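# Place the phone inside its case with two arms

## Task

Get the phone seated inside its case so that it stays there by itself, not merely held in place by a gripper; then open the gripper and pull the arm away.

## Robot and tools

Robot: two YAM-style arms, left_arm and right_arm, each ending in a parallel two-finger gripper. Their bases sit at (-0.036, +0.276, 0) m for left_arm and (+0.036, -0.286, 0) m for right_arm, each turned slightly about z. The names are labels only; they do not match image sides.

Frames. Reported states use one scene frame: origin on the table surface midway between the arms, +x pointing out over the table, +z up, left_arm on the +y side. Each gripper has its own axes: fingers extend along +z, and they close and open along y. end_effector_position is the point between the finger pads, roughly 1 cm short of the fingertips. Printed hand positions can be somewhat wrong, more so when an arm reaches far.

Command row. Every motion uses rows of 14 numbers, each in [-1, 1], always covering both arms even if one stays still: dx, dy, dz, rx, ry, rz, opening for left_arm, then the same seven for right_arm. dx..rz are an offset, not a pose: a relative target measured from the gripper's measured pose at the start of the action (for the first action of a call, the last pose a result reported), expressed in that gripper's own axes. Scale: 1.0 equals 0.6 m for dx, dy, dz and 180 degrees for the rotation; rx, ry, rz form a single rotation vector. Opening is absolute, not an offset: +1 is fully open (0.094 m), -1 fully closed.

execute_actions(actions): a list of actions run one after another. Each action is a table of at most 15 rows; each row lasts one control step of 1/30 s, and if fewer than 15 rows are given the last row is repeated to fill the 15 steps. All rows in an action are offsets from that action's start pose, not from the row before. An empty list just returns the current state and images.

move(target, speed, blocking): target is one 14-number row as above, offsets taken from the pose in the latest result that shows one. Both grippers travel in straight lines and finish together, over 0.5 to 10 s; anything longer is cut off at 10 s before arriving. speed is the top path speed in m/s, 0.002 to 0.5 (default 0.25); rotation is capped at twice that value in rad/s. Paths ignore obstacles and the other arm, grippers may lag, drift, or exceed speed (especially near full arm extension). Faster contact hits harder, and aiming further beyond a contact presses harder. Openings are sent when the move begins. The extra "move:" line reports the ending (done, off_target, moving, held, fault) and active limits; paced means the sent pose was clipped, held means a safety check blocked steps (after which the arm may surge). Each gripper's distance to its target is also given. With blocking=false the call returns after 0.5 s while motion continues; execute_actions and new moves are refused until a result shows the end, so use wait or stop first.

wait(seconds): 0 to 10 s, arms keep their last command; returns early if a running move ends. stop(): brakes a running move (needs braking distance; fingers keep moving). zoom_image(camera, region): closer view of the latest image of one camera, region [x0, y0, x1, y1] in pixels, at most 504 by 504. Cameras: cam_head_left, cam_head_right, cam_high, cam_low (504x504), cam_left_wrist, cam_right_wrist (616x616 fisheye). Calibration (K, distortion, T_world_to_cam) is supplied but may be slightly off. read_manual(section) only returns licence text. finished_scene(scene) ends the scene irreversibly and reports success.

Controller behaviour. Per control step the commanded pose is clipped to within 70 mm and 16 degrees of the measured pose, then damped IK follows it, favouring position over orientation. A distant target may need several actions; after an action the arm goes at most to its last clipped pose, so send the remainder next. Arms usually settle about a centimetre or more short, mostly low, and repeated zero offsets let them sag; to hold an arm, first send the offset back to the desired pose, then zeros, raising the aim if it still hangs low. "Hand target" lines show where the controller is driving each gripper; "pose unreachable" means the clearance check altered or blocked that arm's command; HELD in step readings marks held-back steps.

Gripping. grip_measured is the finger opening on the command scale (last Joint positions value gives metres); each gripper may be off by about 1 mm. To hold something, command an opening below grip_measured: around 0.03 lower for a firm grip, less for a gentle one. Pad force is around 50 to 62 N, lower for parts under about 2 mm thick.

Joint limits (rad): waist -2.618 to 3.054, shoulder 0 to 3.142, elbow 0 to 3.142, wrist pitch and yaw -1.571 to 1.571, wrist roll -2.094 to 2.094. Torque readings include offsets, friction and noise.

Avoid: knocking rigid objects off the table, letting the arms collide or push each other, dropping or slamming the phone, shoving hard. A loose object may occasionally be nudged by an outside force. Holding loads heats motors: MOTOR HOT warns from 75 °C, 90 °C stops that arm for 10 s, 100 °C makes the arm go limp; these appear as OVER-TEMPERATURE FAULT lines. The robot keeps executing the last command while the operator composes a reply. Finish with the phone resting in the case, gripper opened and withdrawn.

Each tool is called after "Emit:" as a command line: name --argument value for each argument, lists and objects as JSON in quotes; but a table of rows of numbers goes row by row, as --pt "numbers of a row", without its own name.

## Session

Emit:
execute_actions --actions '[]'

Scene clock: 0.00 s.
left_arm: end_effector_position=(-0.0681, -0.1551, +0.1574) grip_measured=+1.000 end_effector_quat_wxyz=(-0.162, +0.175, +0.727, -0.644) | right_arm: end_effector_position=(+0.1724, -0.5917, +0.3278) grip_measured=+1.000 end_effector_quat_wxyz=(+0.049, +0.301, +0.875, -0.377)
Joint positions: left_arm=[-1.313  1.669  0.562  0.959  0.653 -1.49   0.094] | right_arm=[-1.025  1.473  1.79  -1.351  0.596 -0.356  0.094]
Joint velocities: left_arm=[ 0.007 -0.007 -0.012 -0.022 -0.007  0.007  0.   ] | right_arm=[-0.012 -0.007  0.002  0.051 -0.037  0.022  0.   ]
Joint torques (N m, as the arm reports them, + toward a larger angle): no reading
Hand target (left_arm): -0.068, -0.156, +0.159; -0.161, +0.177, +0.726, -0.645
Hand target (right_arm): +0.171, -0.592, +0.336; +0.059, +0.307, +0.868, -0.387

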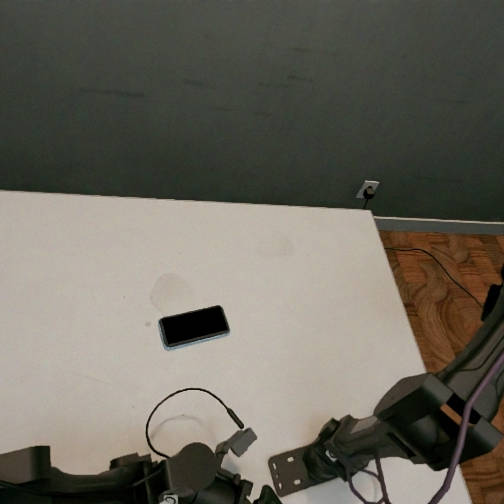

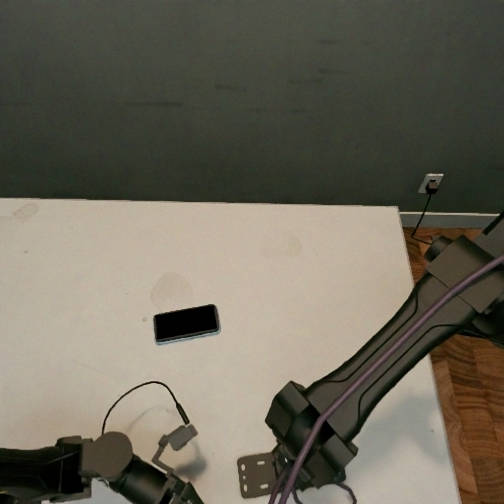

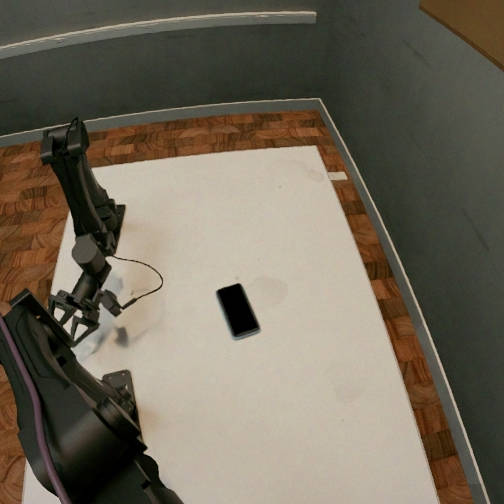

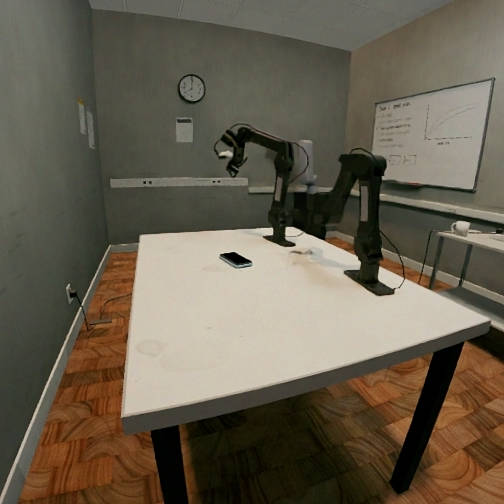

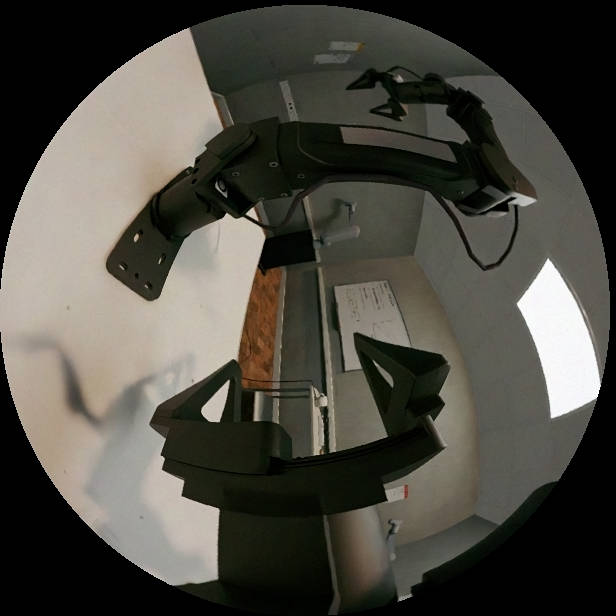

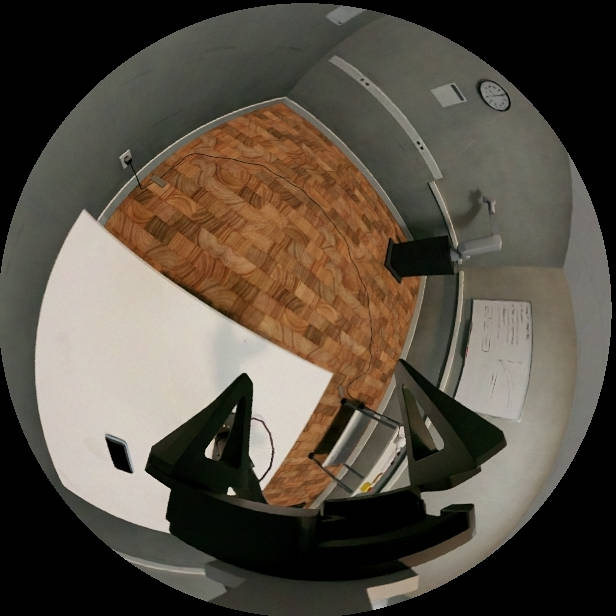

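Emit:
zoom_image --camera "cam_head_left" --region '[130, 280, 260, 370]'

Emit:
zoom_image --camera "cam_low" --region '[190, 220, 350, 300]'

Emit:
zoom_image --camera "cam_high" --region '[40, 230, 300, 400]'

Region (130, 280, 260, 370) of cam_head_left's 504x504 image, scaled by 3.877, with more detail than that image has; it fills the top 349 rows of this view, and the rest is white.

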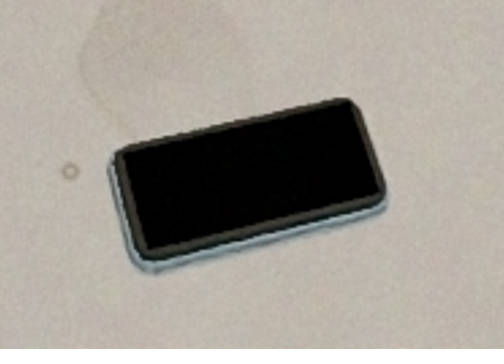

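Region (190, 220, 350, 300) of cam_low's 504x504 image, scaled by 3.150, with more detail than that image has.

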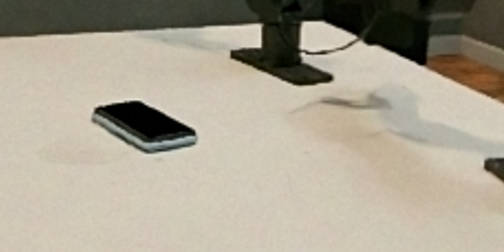

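Region (40, 230, 300, 400) of cam_high's 504x504 image, scaled by 1.938, with more detail than that image has; it fills the top 330 rows of this view, and the rest is white.

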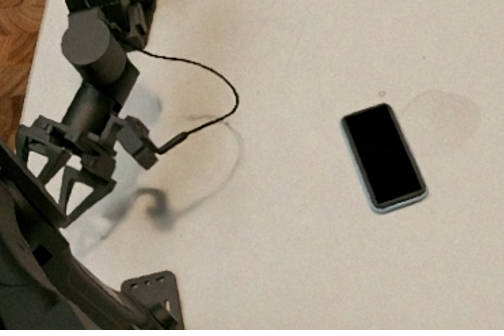

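Emit:
move --target '[-0.275,-0.0225,-0.442,-0.46,0,0,1, 0,0,0,0,0,0,1]' --speed 0.3

Scene clock: 4.00 s.
left_arm: end_effector_position=(+0.1957, -0.0014, +0.1978) grip_measured=+1.000 end_effector_quat_wxyz=(+0.030, +0.231, +0.972, -0.031) | right_arm: end_effector_position=(+0.1724, -0.5917, +0.3278) grip_measured=+1.000 end_effector_quat_wxyz=(+0.049, +0.301, +0.875, -0.377)
Joint positions: left_arm=[-0.79   1.876  1.937 -1.547  0.013 -0.405  0.094] | right_arm=[-1.025  1.473  1.79  -1.351  0.596 -0.356  0.094]
Joint velocities: left_arm=[-0.017  0.012 -0.002  0.051  0.007  0.037  0.   ] | right_arm=[ 0.002 -0.007 -0.002 -0.007  0.007 -0.066  0.   ]
Joint torques (N m, as the arm reports them, + toward a larger angle): left_arm=[ 0.46 -9.66  9.78  0.44 -0.04  0.12] | right_arm=[-0.04 -4.45  5.97  0.99  0.31  0.  ]
Hand target (left_arm): +0.199, +0.001, +0.201; +0.033, +0.232, +0.972, -0.025
Hand target (right_arm): +0.172, -0.592, +0.328; +0.049, +0.301, +0.875, -0.377
Off the commanded pose (left_arm): 0.005 m, 5 deg.
Off the commanded pose (right_arm): 0.000 m, 0 deg.
joint sent to its limit (left arm) — the command would take joint 4 (wrist pitch) past its lower limit, so that joint was sent only as far as its limit.
move: off_target (left_arm)
camera_calibration (this result's frames):
cam_left_wrist: T_world_to_cam=[[-0.622794, -0.774311, 0.112116, 0.0902101], [-0.703882, 0.617084, 0.351792, 0.108676], [-0.341581, 0.140177, -0.92934, 0.376539], [0, 0, 0, 1]] pos_world=[0.261296, -0.0499937, 0.301587]

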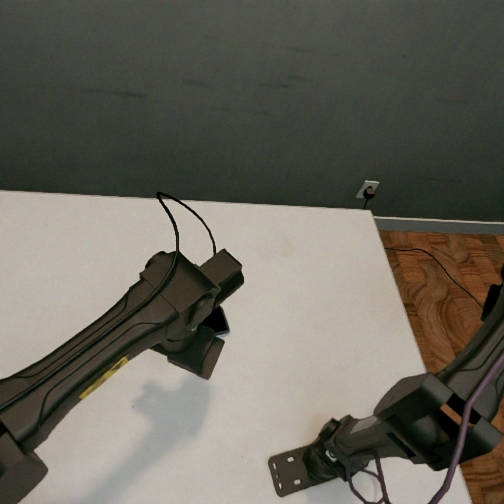

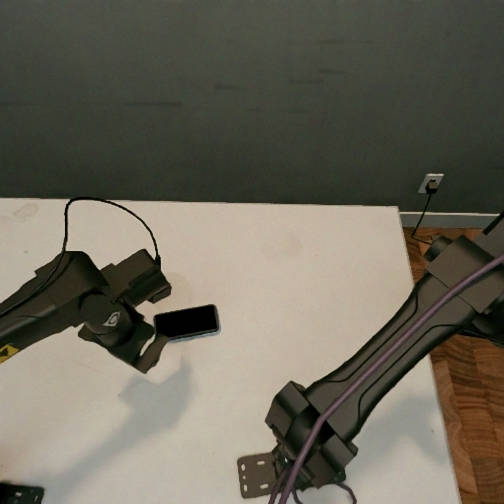

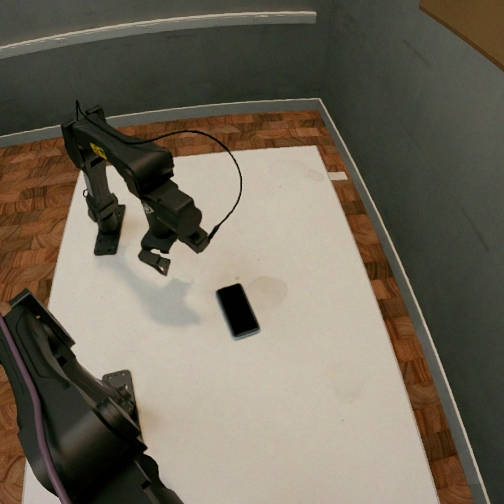

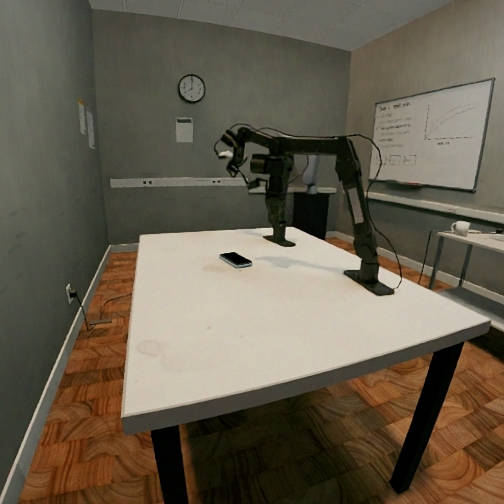

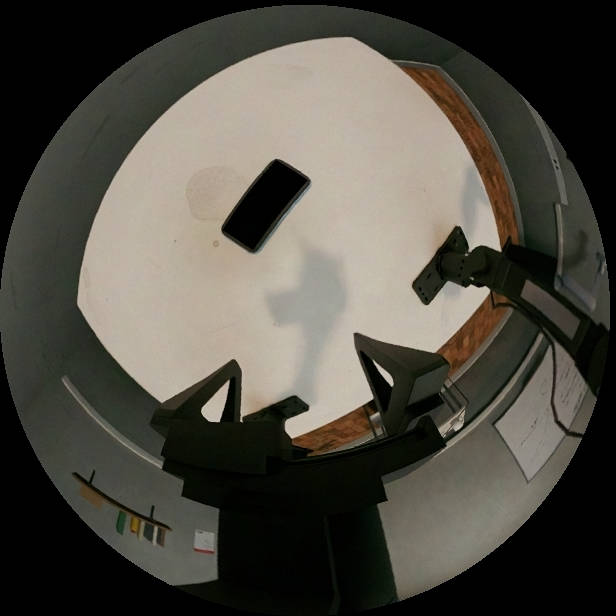

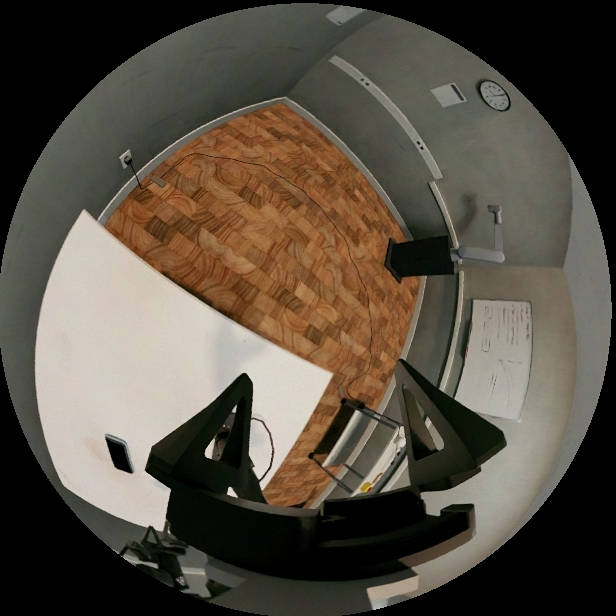

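Emit:
move --target '[-0.063,0.026,0.134,0,0,0,-1, 0,0,0,0,0,0,1]' --speed 0.2

Emit:
zoom_image --camera "cam_left_wrist" --region '[150, 150, 450, 450]'

Scene clock: 5.40 s.
left_arm: end_effector_position=(+0.2383, -0.0086, +0.1197) grip_measured=-0.994 end_effector_quat_wxyz=(+0.027, +0.230, +0.973, -0.023) | right_arm: end_effector_position=(+0.1724, -0.5917, +0.3278) grip_measured=+1.000 end_effector_quat_wxyz=(+0.049, +0.301, +0.875, -0.377)
Joint positions: left_arm=[-0.72   1.982  1.769 -1.288  0.011 -0.338  0.   ] | right_arm=[-1.025  1.473  1.79  -1.351  0.596 -0.356  0.094]
Joint velocities: left_arm=[-0.012  0.002  0.007 -0.022 -0.007  0.037  0.   ] | right_arm=[-0.007 -0.017 -0.012 -0.081 -0.066  0.037  0.   ]
Joint torques (N m, as the arm reports them, + toward a larger angle): left_arm=[  0.41 -12.58   6.89   0.74   0.05   0.13] | right_arm=[-0.13 -4.54  5.94  1.02  0.32 -0.01]
Hand target (left_arm): +0.241, -0.009, +0.120; +0.032, +0.231, +0.972, -0.030
Hand target (right_arm): +0.172, -0.592, +0.328; +0.049, +0.301, +0.875, -0.377
Off the commanded pose (left_arm): 0.002 m, 1 deg.
Off the commanded pose (right_arm): 0.000 m, 0 deg.
move: done
camera_calibration (this result's frames):
cam_left_wrist: T_world_to_cam=[[-0.620009, -0.777871, 0.102496, 0.120346], [-0.704376, 0.609392, 0.364001, 0.169123], [-0.345606, 0.153489, -0.925742, 0.32021], [0, 0, 0, 1]] pos_world=[0.304408, -0.0585971, 0.222536]

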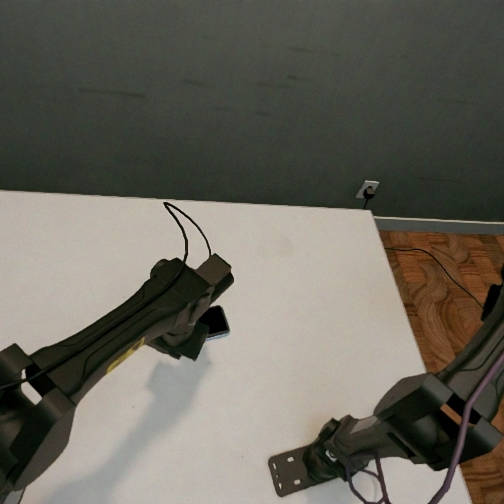

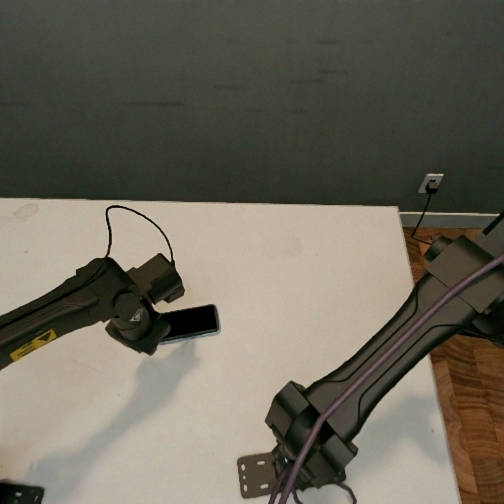

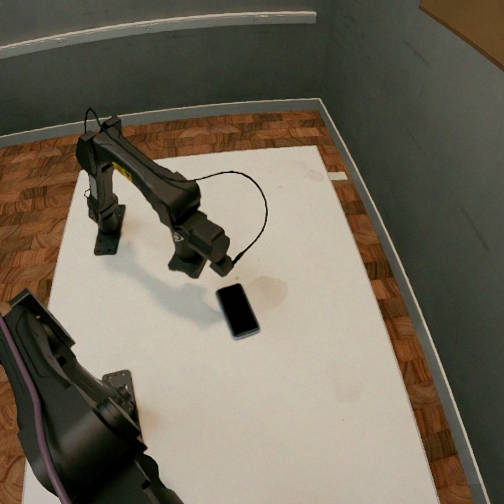

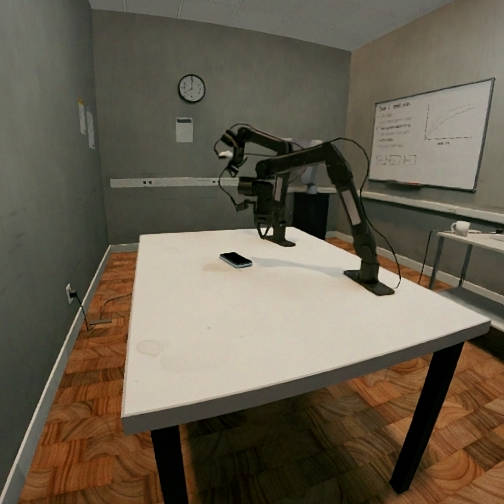

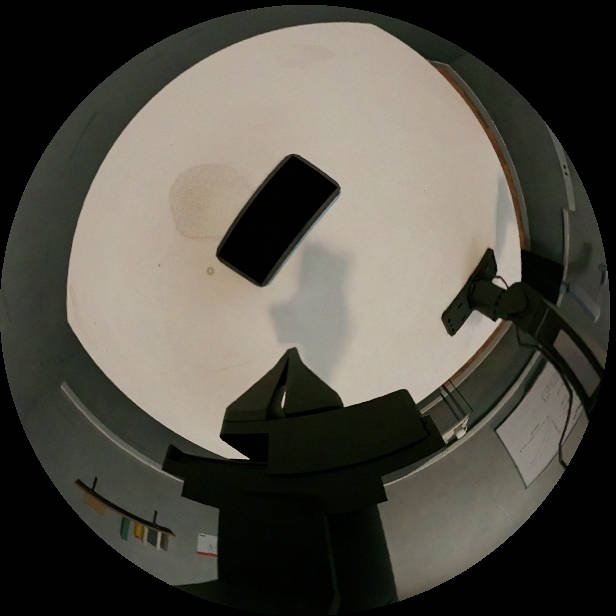

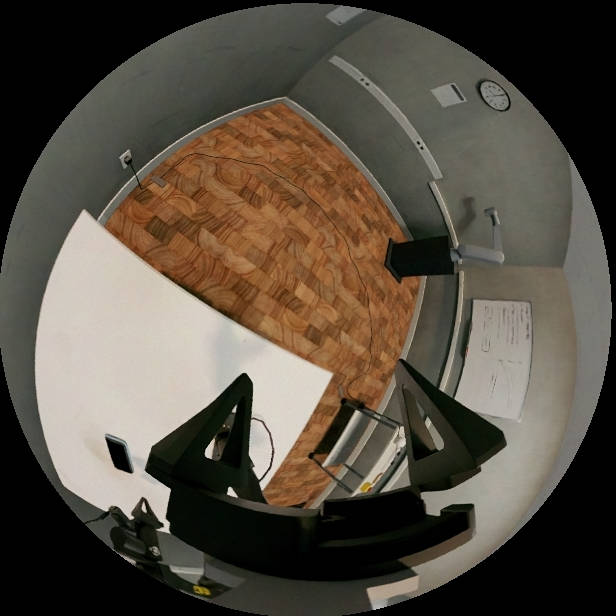

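Region (150, 150, 450, 450) of cam_left_wrist's 616x616 image, scaled by 1.680, with more detail than that image has.

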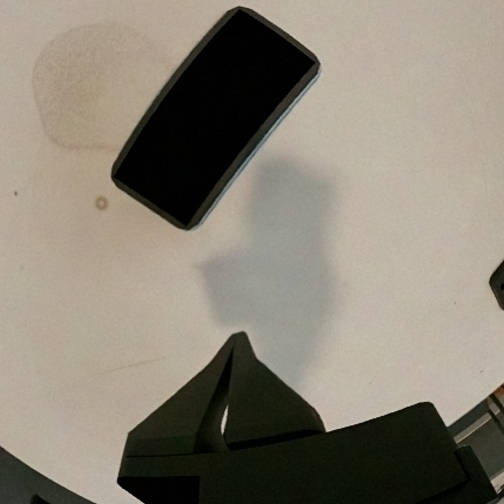

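Emit:
move --target '[-0.116,0.063,0.097,0,0,0,-1, 0,0,0,0,0,0,1]' --speed 0.2

Scene clock: 8.30 s.
left_arm: end_effector_position=(+0.3122, -0.0017, +0.0577) grip_measured=-0.994 end_effector_quat_wxyz=(+0.013, +0.227, +0.974, -0.012) | right_arm: end_effector_position=(+0.1724, -0.5917, +0.3278) grip_measured=+1.000 end_effector_quat_wxyz=(+0.049, +0.301, +0.875, -0.377)
Joint positions: left_arm=[-0.589  2.248  1.934 -1.224  0.011 -0.214  0.   ] | right_arm=[-1.025  1.473  1.79  -1.351  0.596 -0.356  0.094]
Joint velocities: left_arm=[-0.007 -0.002 -0.017  0.022 -0.007 -0.051  0.   ] | right_arm=[-0.012  0.002 -0.037 -0.037 -0.022 -0.051  0.   ]
Joint torques (N m, as the arm reports them, + toward a larger angle): left_arm=[  0.07 -14.72   9.94   0.58   0.06   0.  ] | right_arm=[ 0.01 -4.51  5.93  1.    0.31 -0.02]
Hand target (left_arm): +0.320, -0.008, +0.064; +0.028, +0.230, +0.972, -0.022
Hand target (right_arm): +0.172, -0.592, +0.328; +0.049, +0.301, +0.875, -0.377
Off the commanded pose (left_arm): 0.013 m, 2 deg.
Off the commanded pose (right_arm): 0.000 m, 0 deg.
move: off_target (left_arm)
camera_calibration (this result's frames):
cam_left_wrist: T_world_to_cam=[[-0.612019, -0.785231, 0.0940475, 0.175944], [-0.700209, 0.593313, 0.397099, 0.236282], [-0.367614, 0.177179, -0.912944, 0.293393], [0, 0, 0, 1]] pos_world=[0.380983, -0.0540154, 0.157477]

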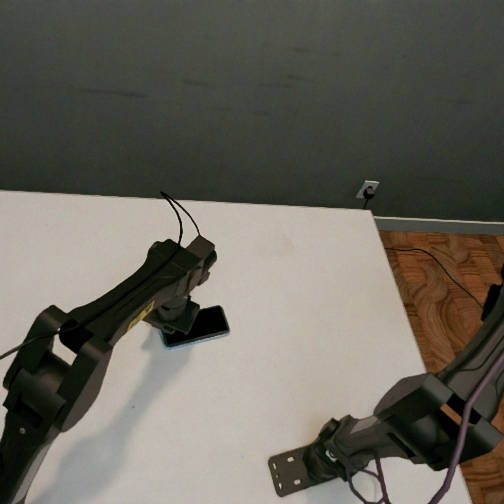

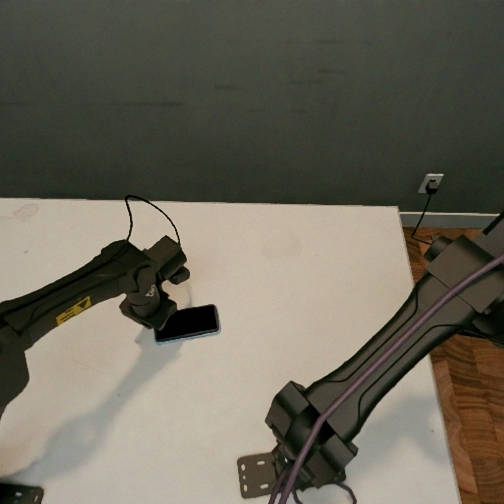

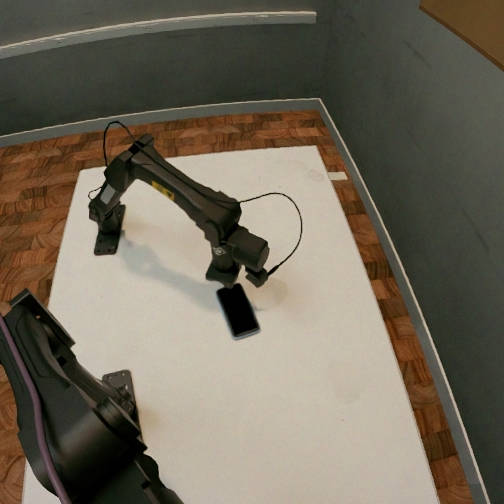

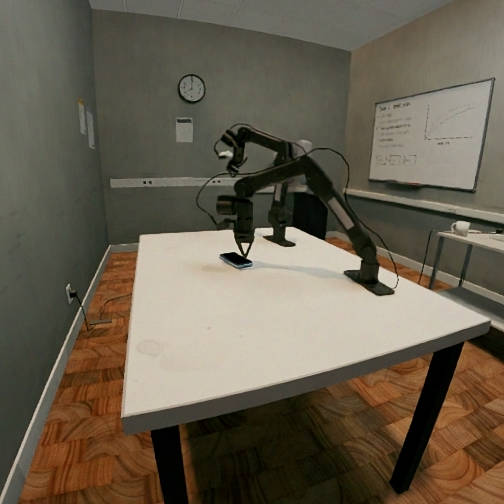

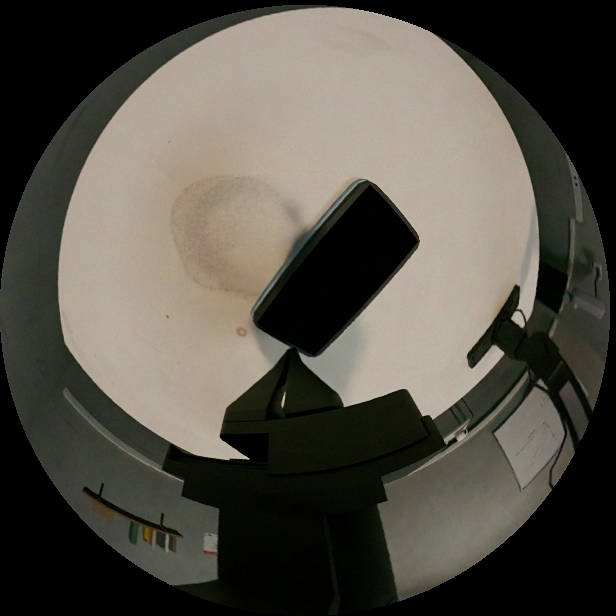

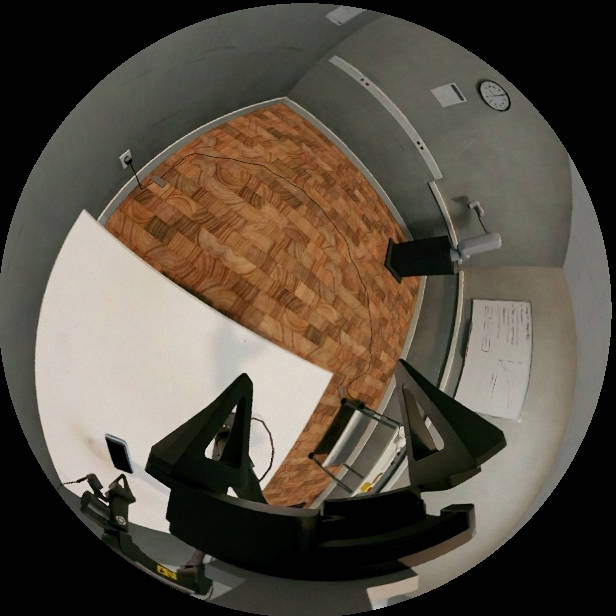

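Emit:
move --target '[-0.036,-0.006,0.018,0,0,0,-1, 0,0,0,0,0,0,1]' --speed 0.1

Emit:
move --target '[0,0,0.04,0,0,0,-1, 0,0,0,0,0,0,1]' --speed 0.02

Scene clock: 9.53 s.
left_arm: end_effector_position=(+0.3280, -0.0142, +0.0427) grip_measured=-0.994 end_effector_quat_wxyz=(+0.013, +0.227, +0.974, -0.012) | right_arm: end_effector_position=(+0.1724, -0.5917, +0.3278) grip_measured=+1.000 end_effector_quat_wxyz=(+0.049, +0.301, +0.875, -0.377)
Joint positions: left_arm=[-0.589  2.348  2.045 -1.234  0.011 -0.213  0.   ] | right_arm=[-1.025  1.473  1.79  -1.351  0.596 -0.356  0.094]
Joint velocities: left_arm=[-0.017  0.007  0.037 -0.051 -0.022  0.051 -0.001] | right_arm=[-0.002  0.002  0.007  0.095 -0.051 -0.022  0.   ]
Joint torques (N m, as the arm reports them, + toward a larger angle): left_arm=[  0.16 -14.88  10.08   0.28   0.02  -0.01] | right_arm=[-0.08 -4.51  6.05  1.01  0.34  0.  ]
Hand target (left_arm): +0.330, -0.014, +0.047; +0.013, +0.227, +0.974, -0.012
Hand target (right_arm): +0.172, -0.592, +0.328; +0.049, +0.301, +0.875, -0.377
Off the commanded pose (left_arm): 0.005 m, 0 deg.
Off the commanded pose (right_arm): 0.000 m, 0 deg.
move: done
camera_calibration (this result's frames):
cam_left_wrist: T_world_to_cam=[[-0.612976, -0.784488, 0.0940162, 0.177492], [-0.69978, 0.594293, 0.396388, 0.260625], [-0.366835, 0.177186, -0.913256, 0.28748], [0, 0, 0, 1]] pos_world=[0.396636, -0.0665841, 0.142547]

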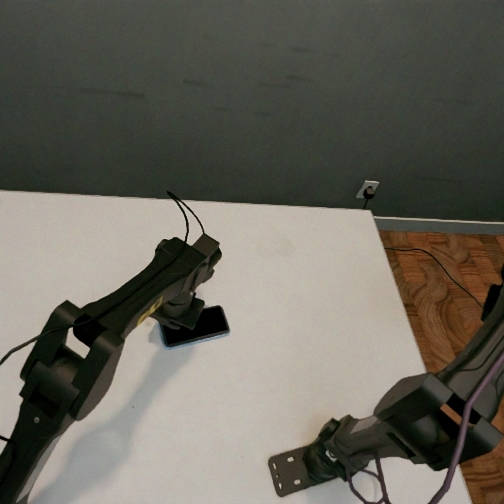

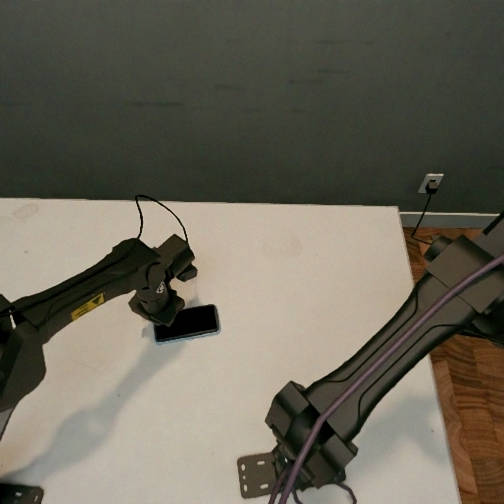

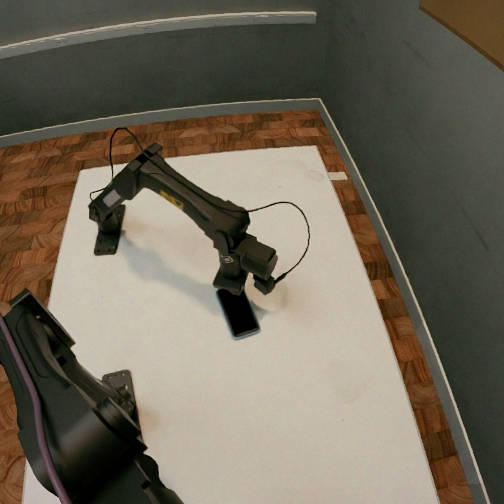

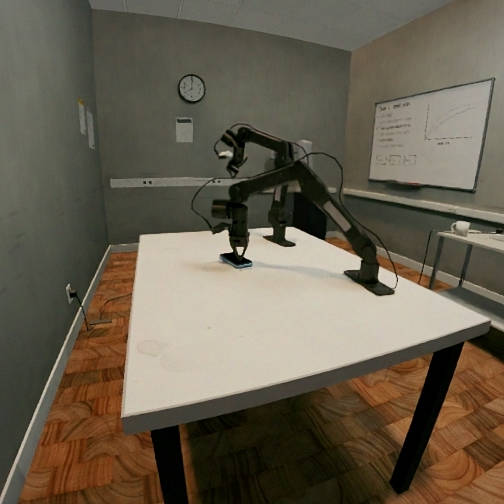

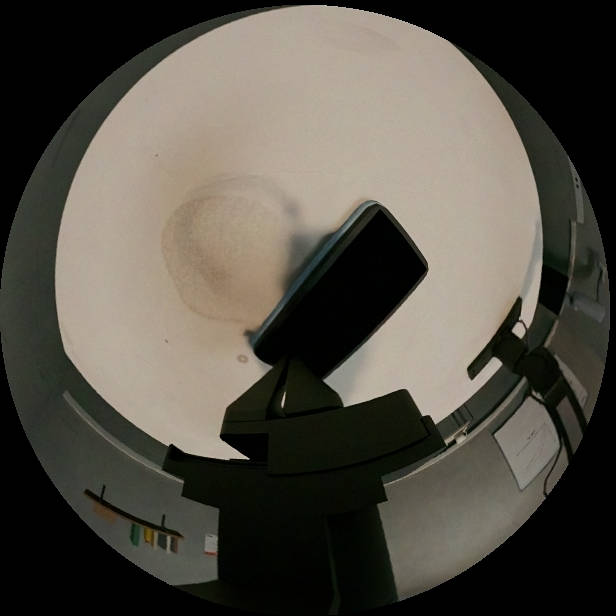

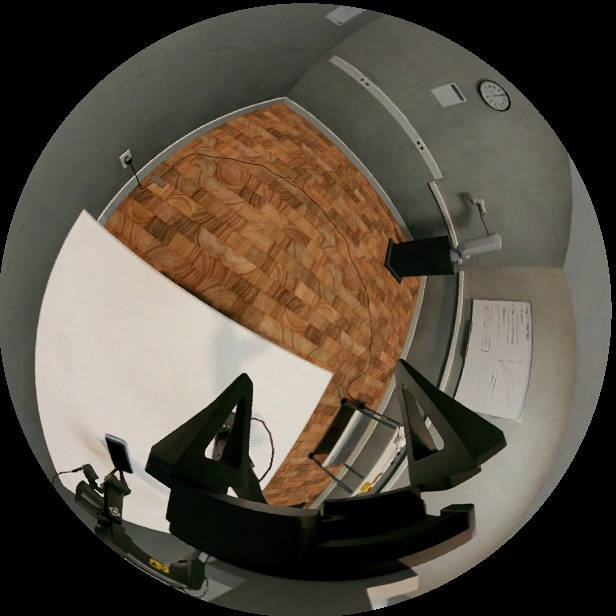

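Scene clock: 10.97 s.
left_arm: end_effector_position=(+0.3294, -0.0157, +0.0349) grip_measured=-0.994 end_effector_quat_wxyz=(+0.017, +0.227, +0.974, -0.015) | right_arm: end_effector_position=(+0.1724, -0.5917, +0.3278) grip_measured=+1.000 end_effector_quat_wxyz=(+0.049, +0.301, +0.875, -0.377)
Joint positions: left_arm=[-0.589  2.348  2.013 -1.192  0.013 -0.213  0.   ] | right_arm=[-1.025  1.473  1.79  -1.351  0.596 -0.356  0.094]
Joint velocities: left_arm=[-0.012 -0.012  0.007  0.081 -0.037  0.037  0.   ] | right_arm=[-0.017  0.007 -0.002 -0.007 -0.007 -0.051  0.   ]
Joint torques (N m, as the arm reports them, + toward a larger angle): left_arm=[ -0.07 -14.31   4.12   0.87   0.02  -0.01] | right_arm=[-0.03 -4.51  5.98  0.99  0.34 -0.01]
Hand target (left_arm): +0.328, -0.014, +0.019; +0.012, +0.227, +0.974, -0.012
Hand target (right_arm): +0.172, -0.592, +0.328; +0.049, +0.301, +0.875, -0.377
Off the commanded pose (left_arm): 0.016 m, 1 deg.
Off the commanded pose (right_arm): 0.000 m, 0 deg.
move: off_target (left_arm)
camera_calibration (this result's frames):
cam_left_wrist: T_world_to_cam=[[-0.613726, -0.783708, 0.0956149, 0.178138], [-0.702647, 0.597403, 0.386519, 0.266913], [-0.360039, 0.170033, -0.917312, 0.278968], [0, 0, 0, 1]] pos_world=[0.397312, -0.0672798, 0.135701]

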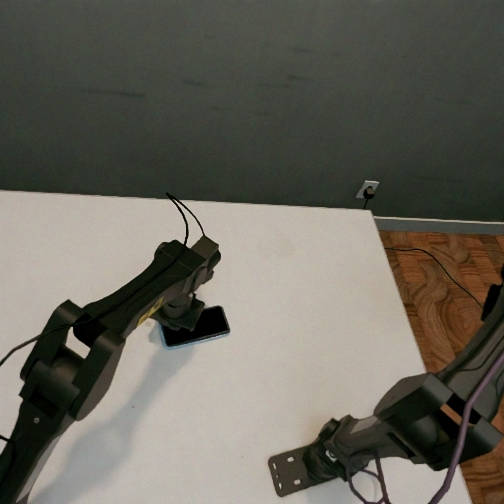

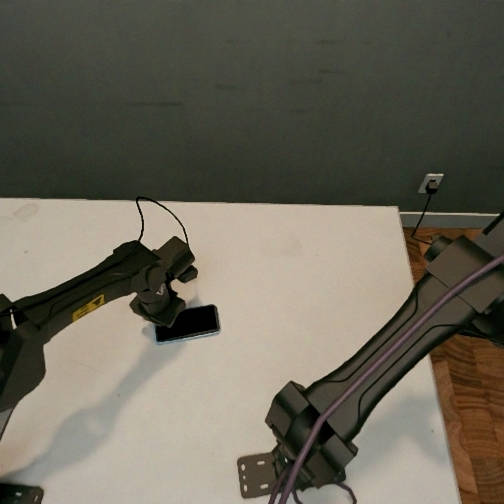

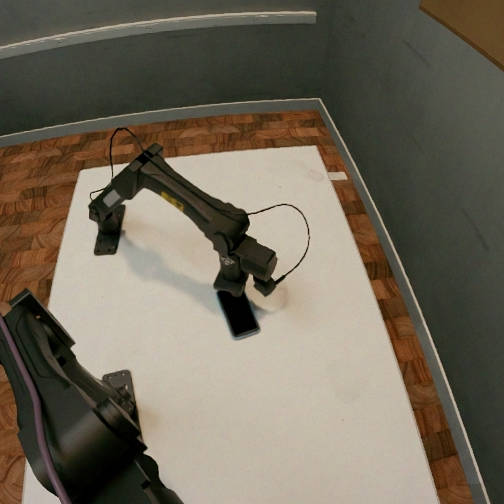

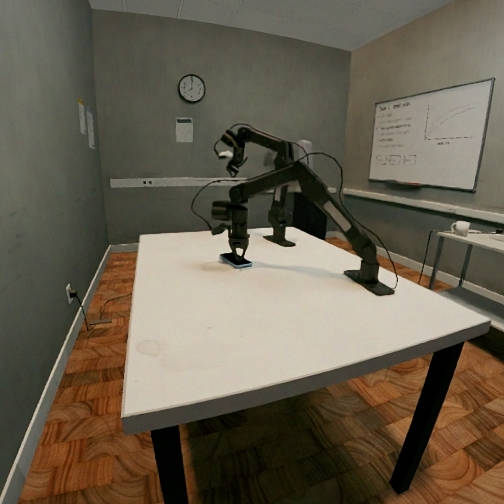

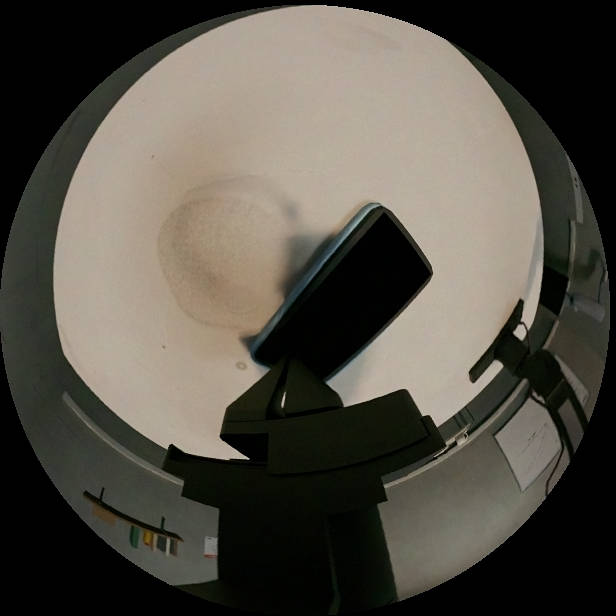

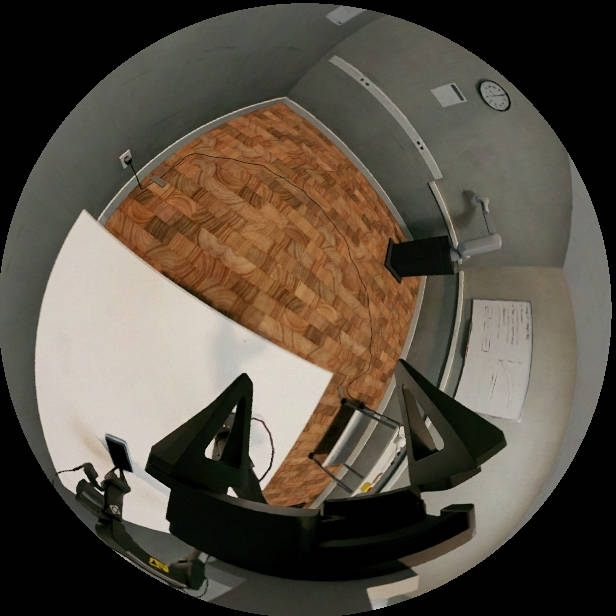

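Emit:
zoom_image --camera "cam_low" --region '[200, 220, 280, 280]'

Emit:
zoom_image --camera "cam_left_wrist" --region '[220, 180, 460, 420]'

Emit:
move --target '[0,0,0.07,0,0,0,-1, 0,0,0,0,0,0,1]' --speed 0.03

Emit:
zoom_image --camera "cam_low" --region '[200, 220, 280, 280]'

Region (200, 220, 280, 280) of cam_low's 504x504 image, scaled by 6.300, with more detail than that image has; it fills the top 378 rows of this view, and the rest is white.

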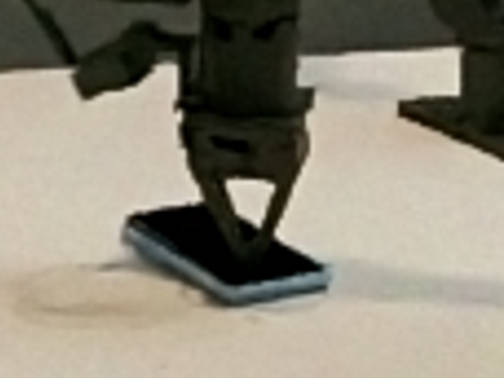

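Region (220, 180, 460, 420) of cam_left_wrist's 616x616 image, scaled by 2.100, with more detail than that image has.

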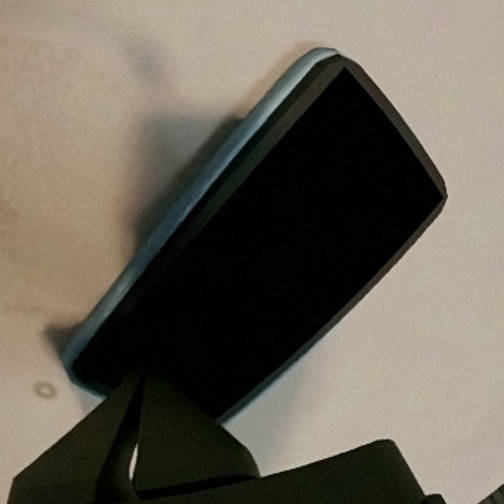

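Scene clock: 12.83 s.
left_arm: end_effector_position=(+0.3292, -0.0155, +0.0334) grip_measured=-0.994 end_effector_quat_wxyz=(+0.028, +0.227, +0.973, -0.020) | right_arm: end_effector_position=(+0.1724, -0.5917, +0.3278) grip_measured=+1.000 end_effector_quat_wxyz=(+0.049, +0.301, +0.875, -0.377)
Joint positions: left_arm=[-0.589  2.32   1.958 -1.141  0.013 -0.213  0.   ] | right_arm=[-1.025  1.473  1.79  -1.351  0.596 -0.356  0.094]
Joint velocities: left_arm=[ 0.007  0.007 -0.002  0.066 -0.051 -0.007 -0.   ] | right_arm=[-0.002  0.002 -0.022 -0.051  0.022 -0.007  0.   ]
Joint torques (N m, as the arm reports them, + toward a larger angle): left_arm=[ -0.02 -10.21   2.22   1.39   0.03  -0.02] | right_arm=[ 0.02 -4.49  5.93  1.02  0.31 -0.03]
Hand target (left_arm): +0.328, -0.015, -0.005; +0.016, +0.227, +0.974, -0.014
Hand target (right_arm): +0.172, -0.592, +0.328; +0.049, +0.301, +0.875, -0.377
Off the commanded pose (left_arm): 0.040 m, 1 deg.
Off the commanded pose (right_arm): 0.000 m, 0 deg.
move: off_target (left_arm)
camera_calibration (this result's frames):
cam_left_wrist: T_world_to_cam=[[-0.615469, -0.782323, 0.0957528, 0.178879], [-0.709493, 0.602843, 0.364966, 0.270378], [-0.343245, 0.15669, -0.926084, 0.272017], [0, 0, 0, 1]] pos_world=[0.395294, -0.0656761, 0.136103]

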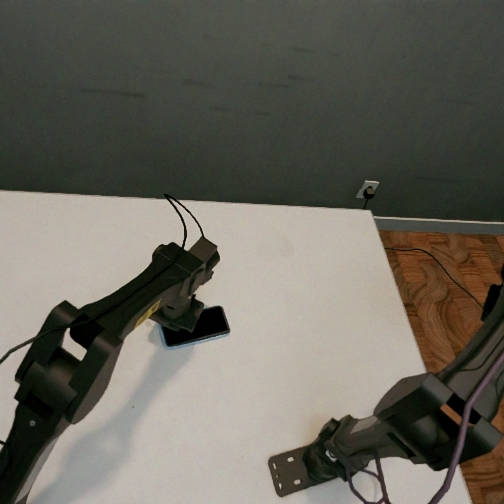

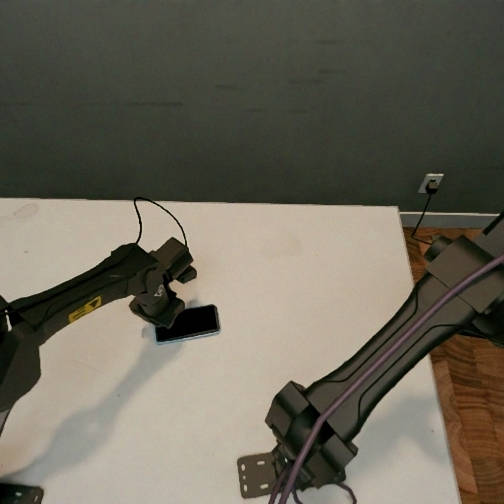

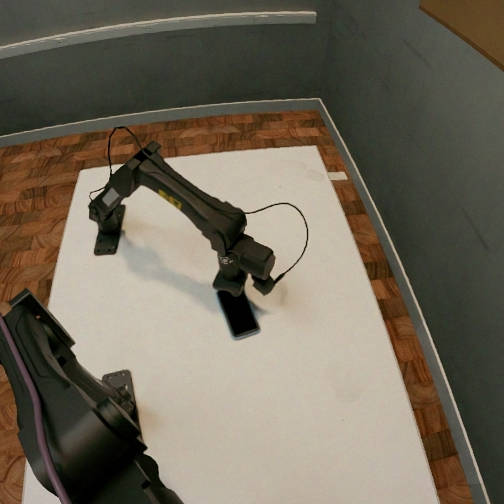

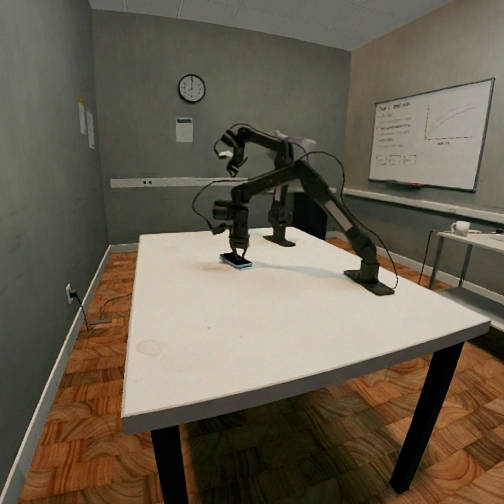

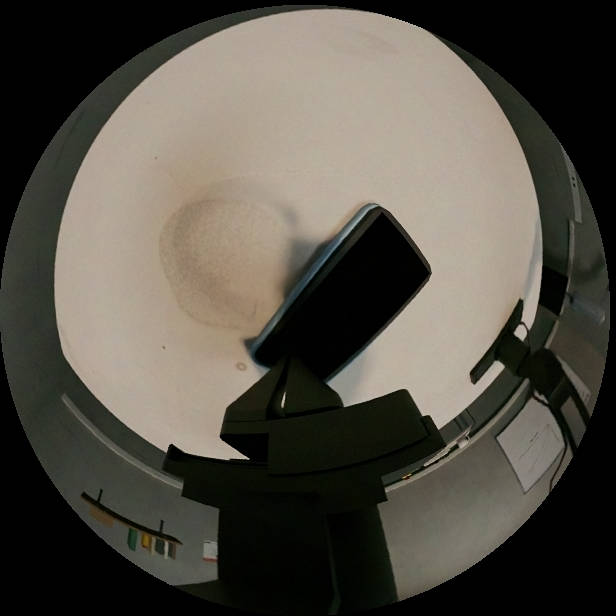

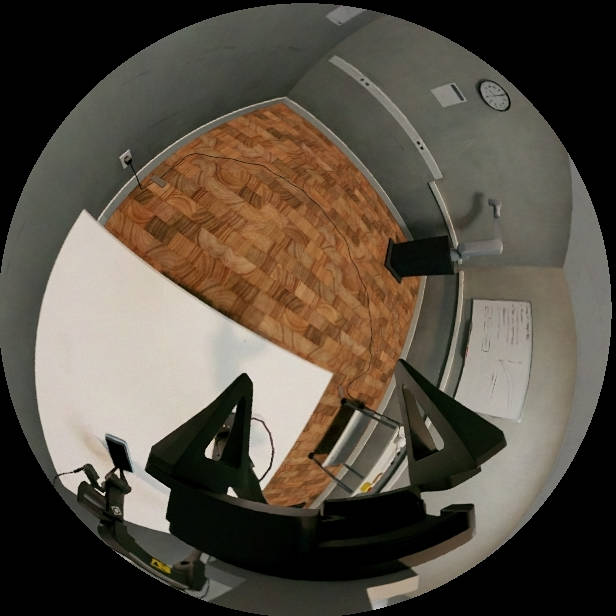

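Region (200, 220, 280, 280) of cam_low's 504x504 image, scaled by 6.300, with more detail than that image has; it fills the top 378 rows of this view, and the rest is white.

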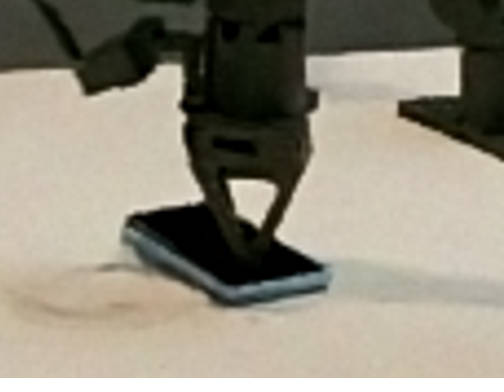

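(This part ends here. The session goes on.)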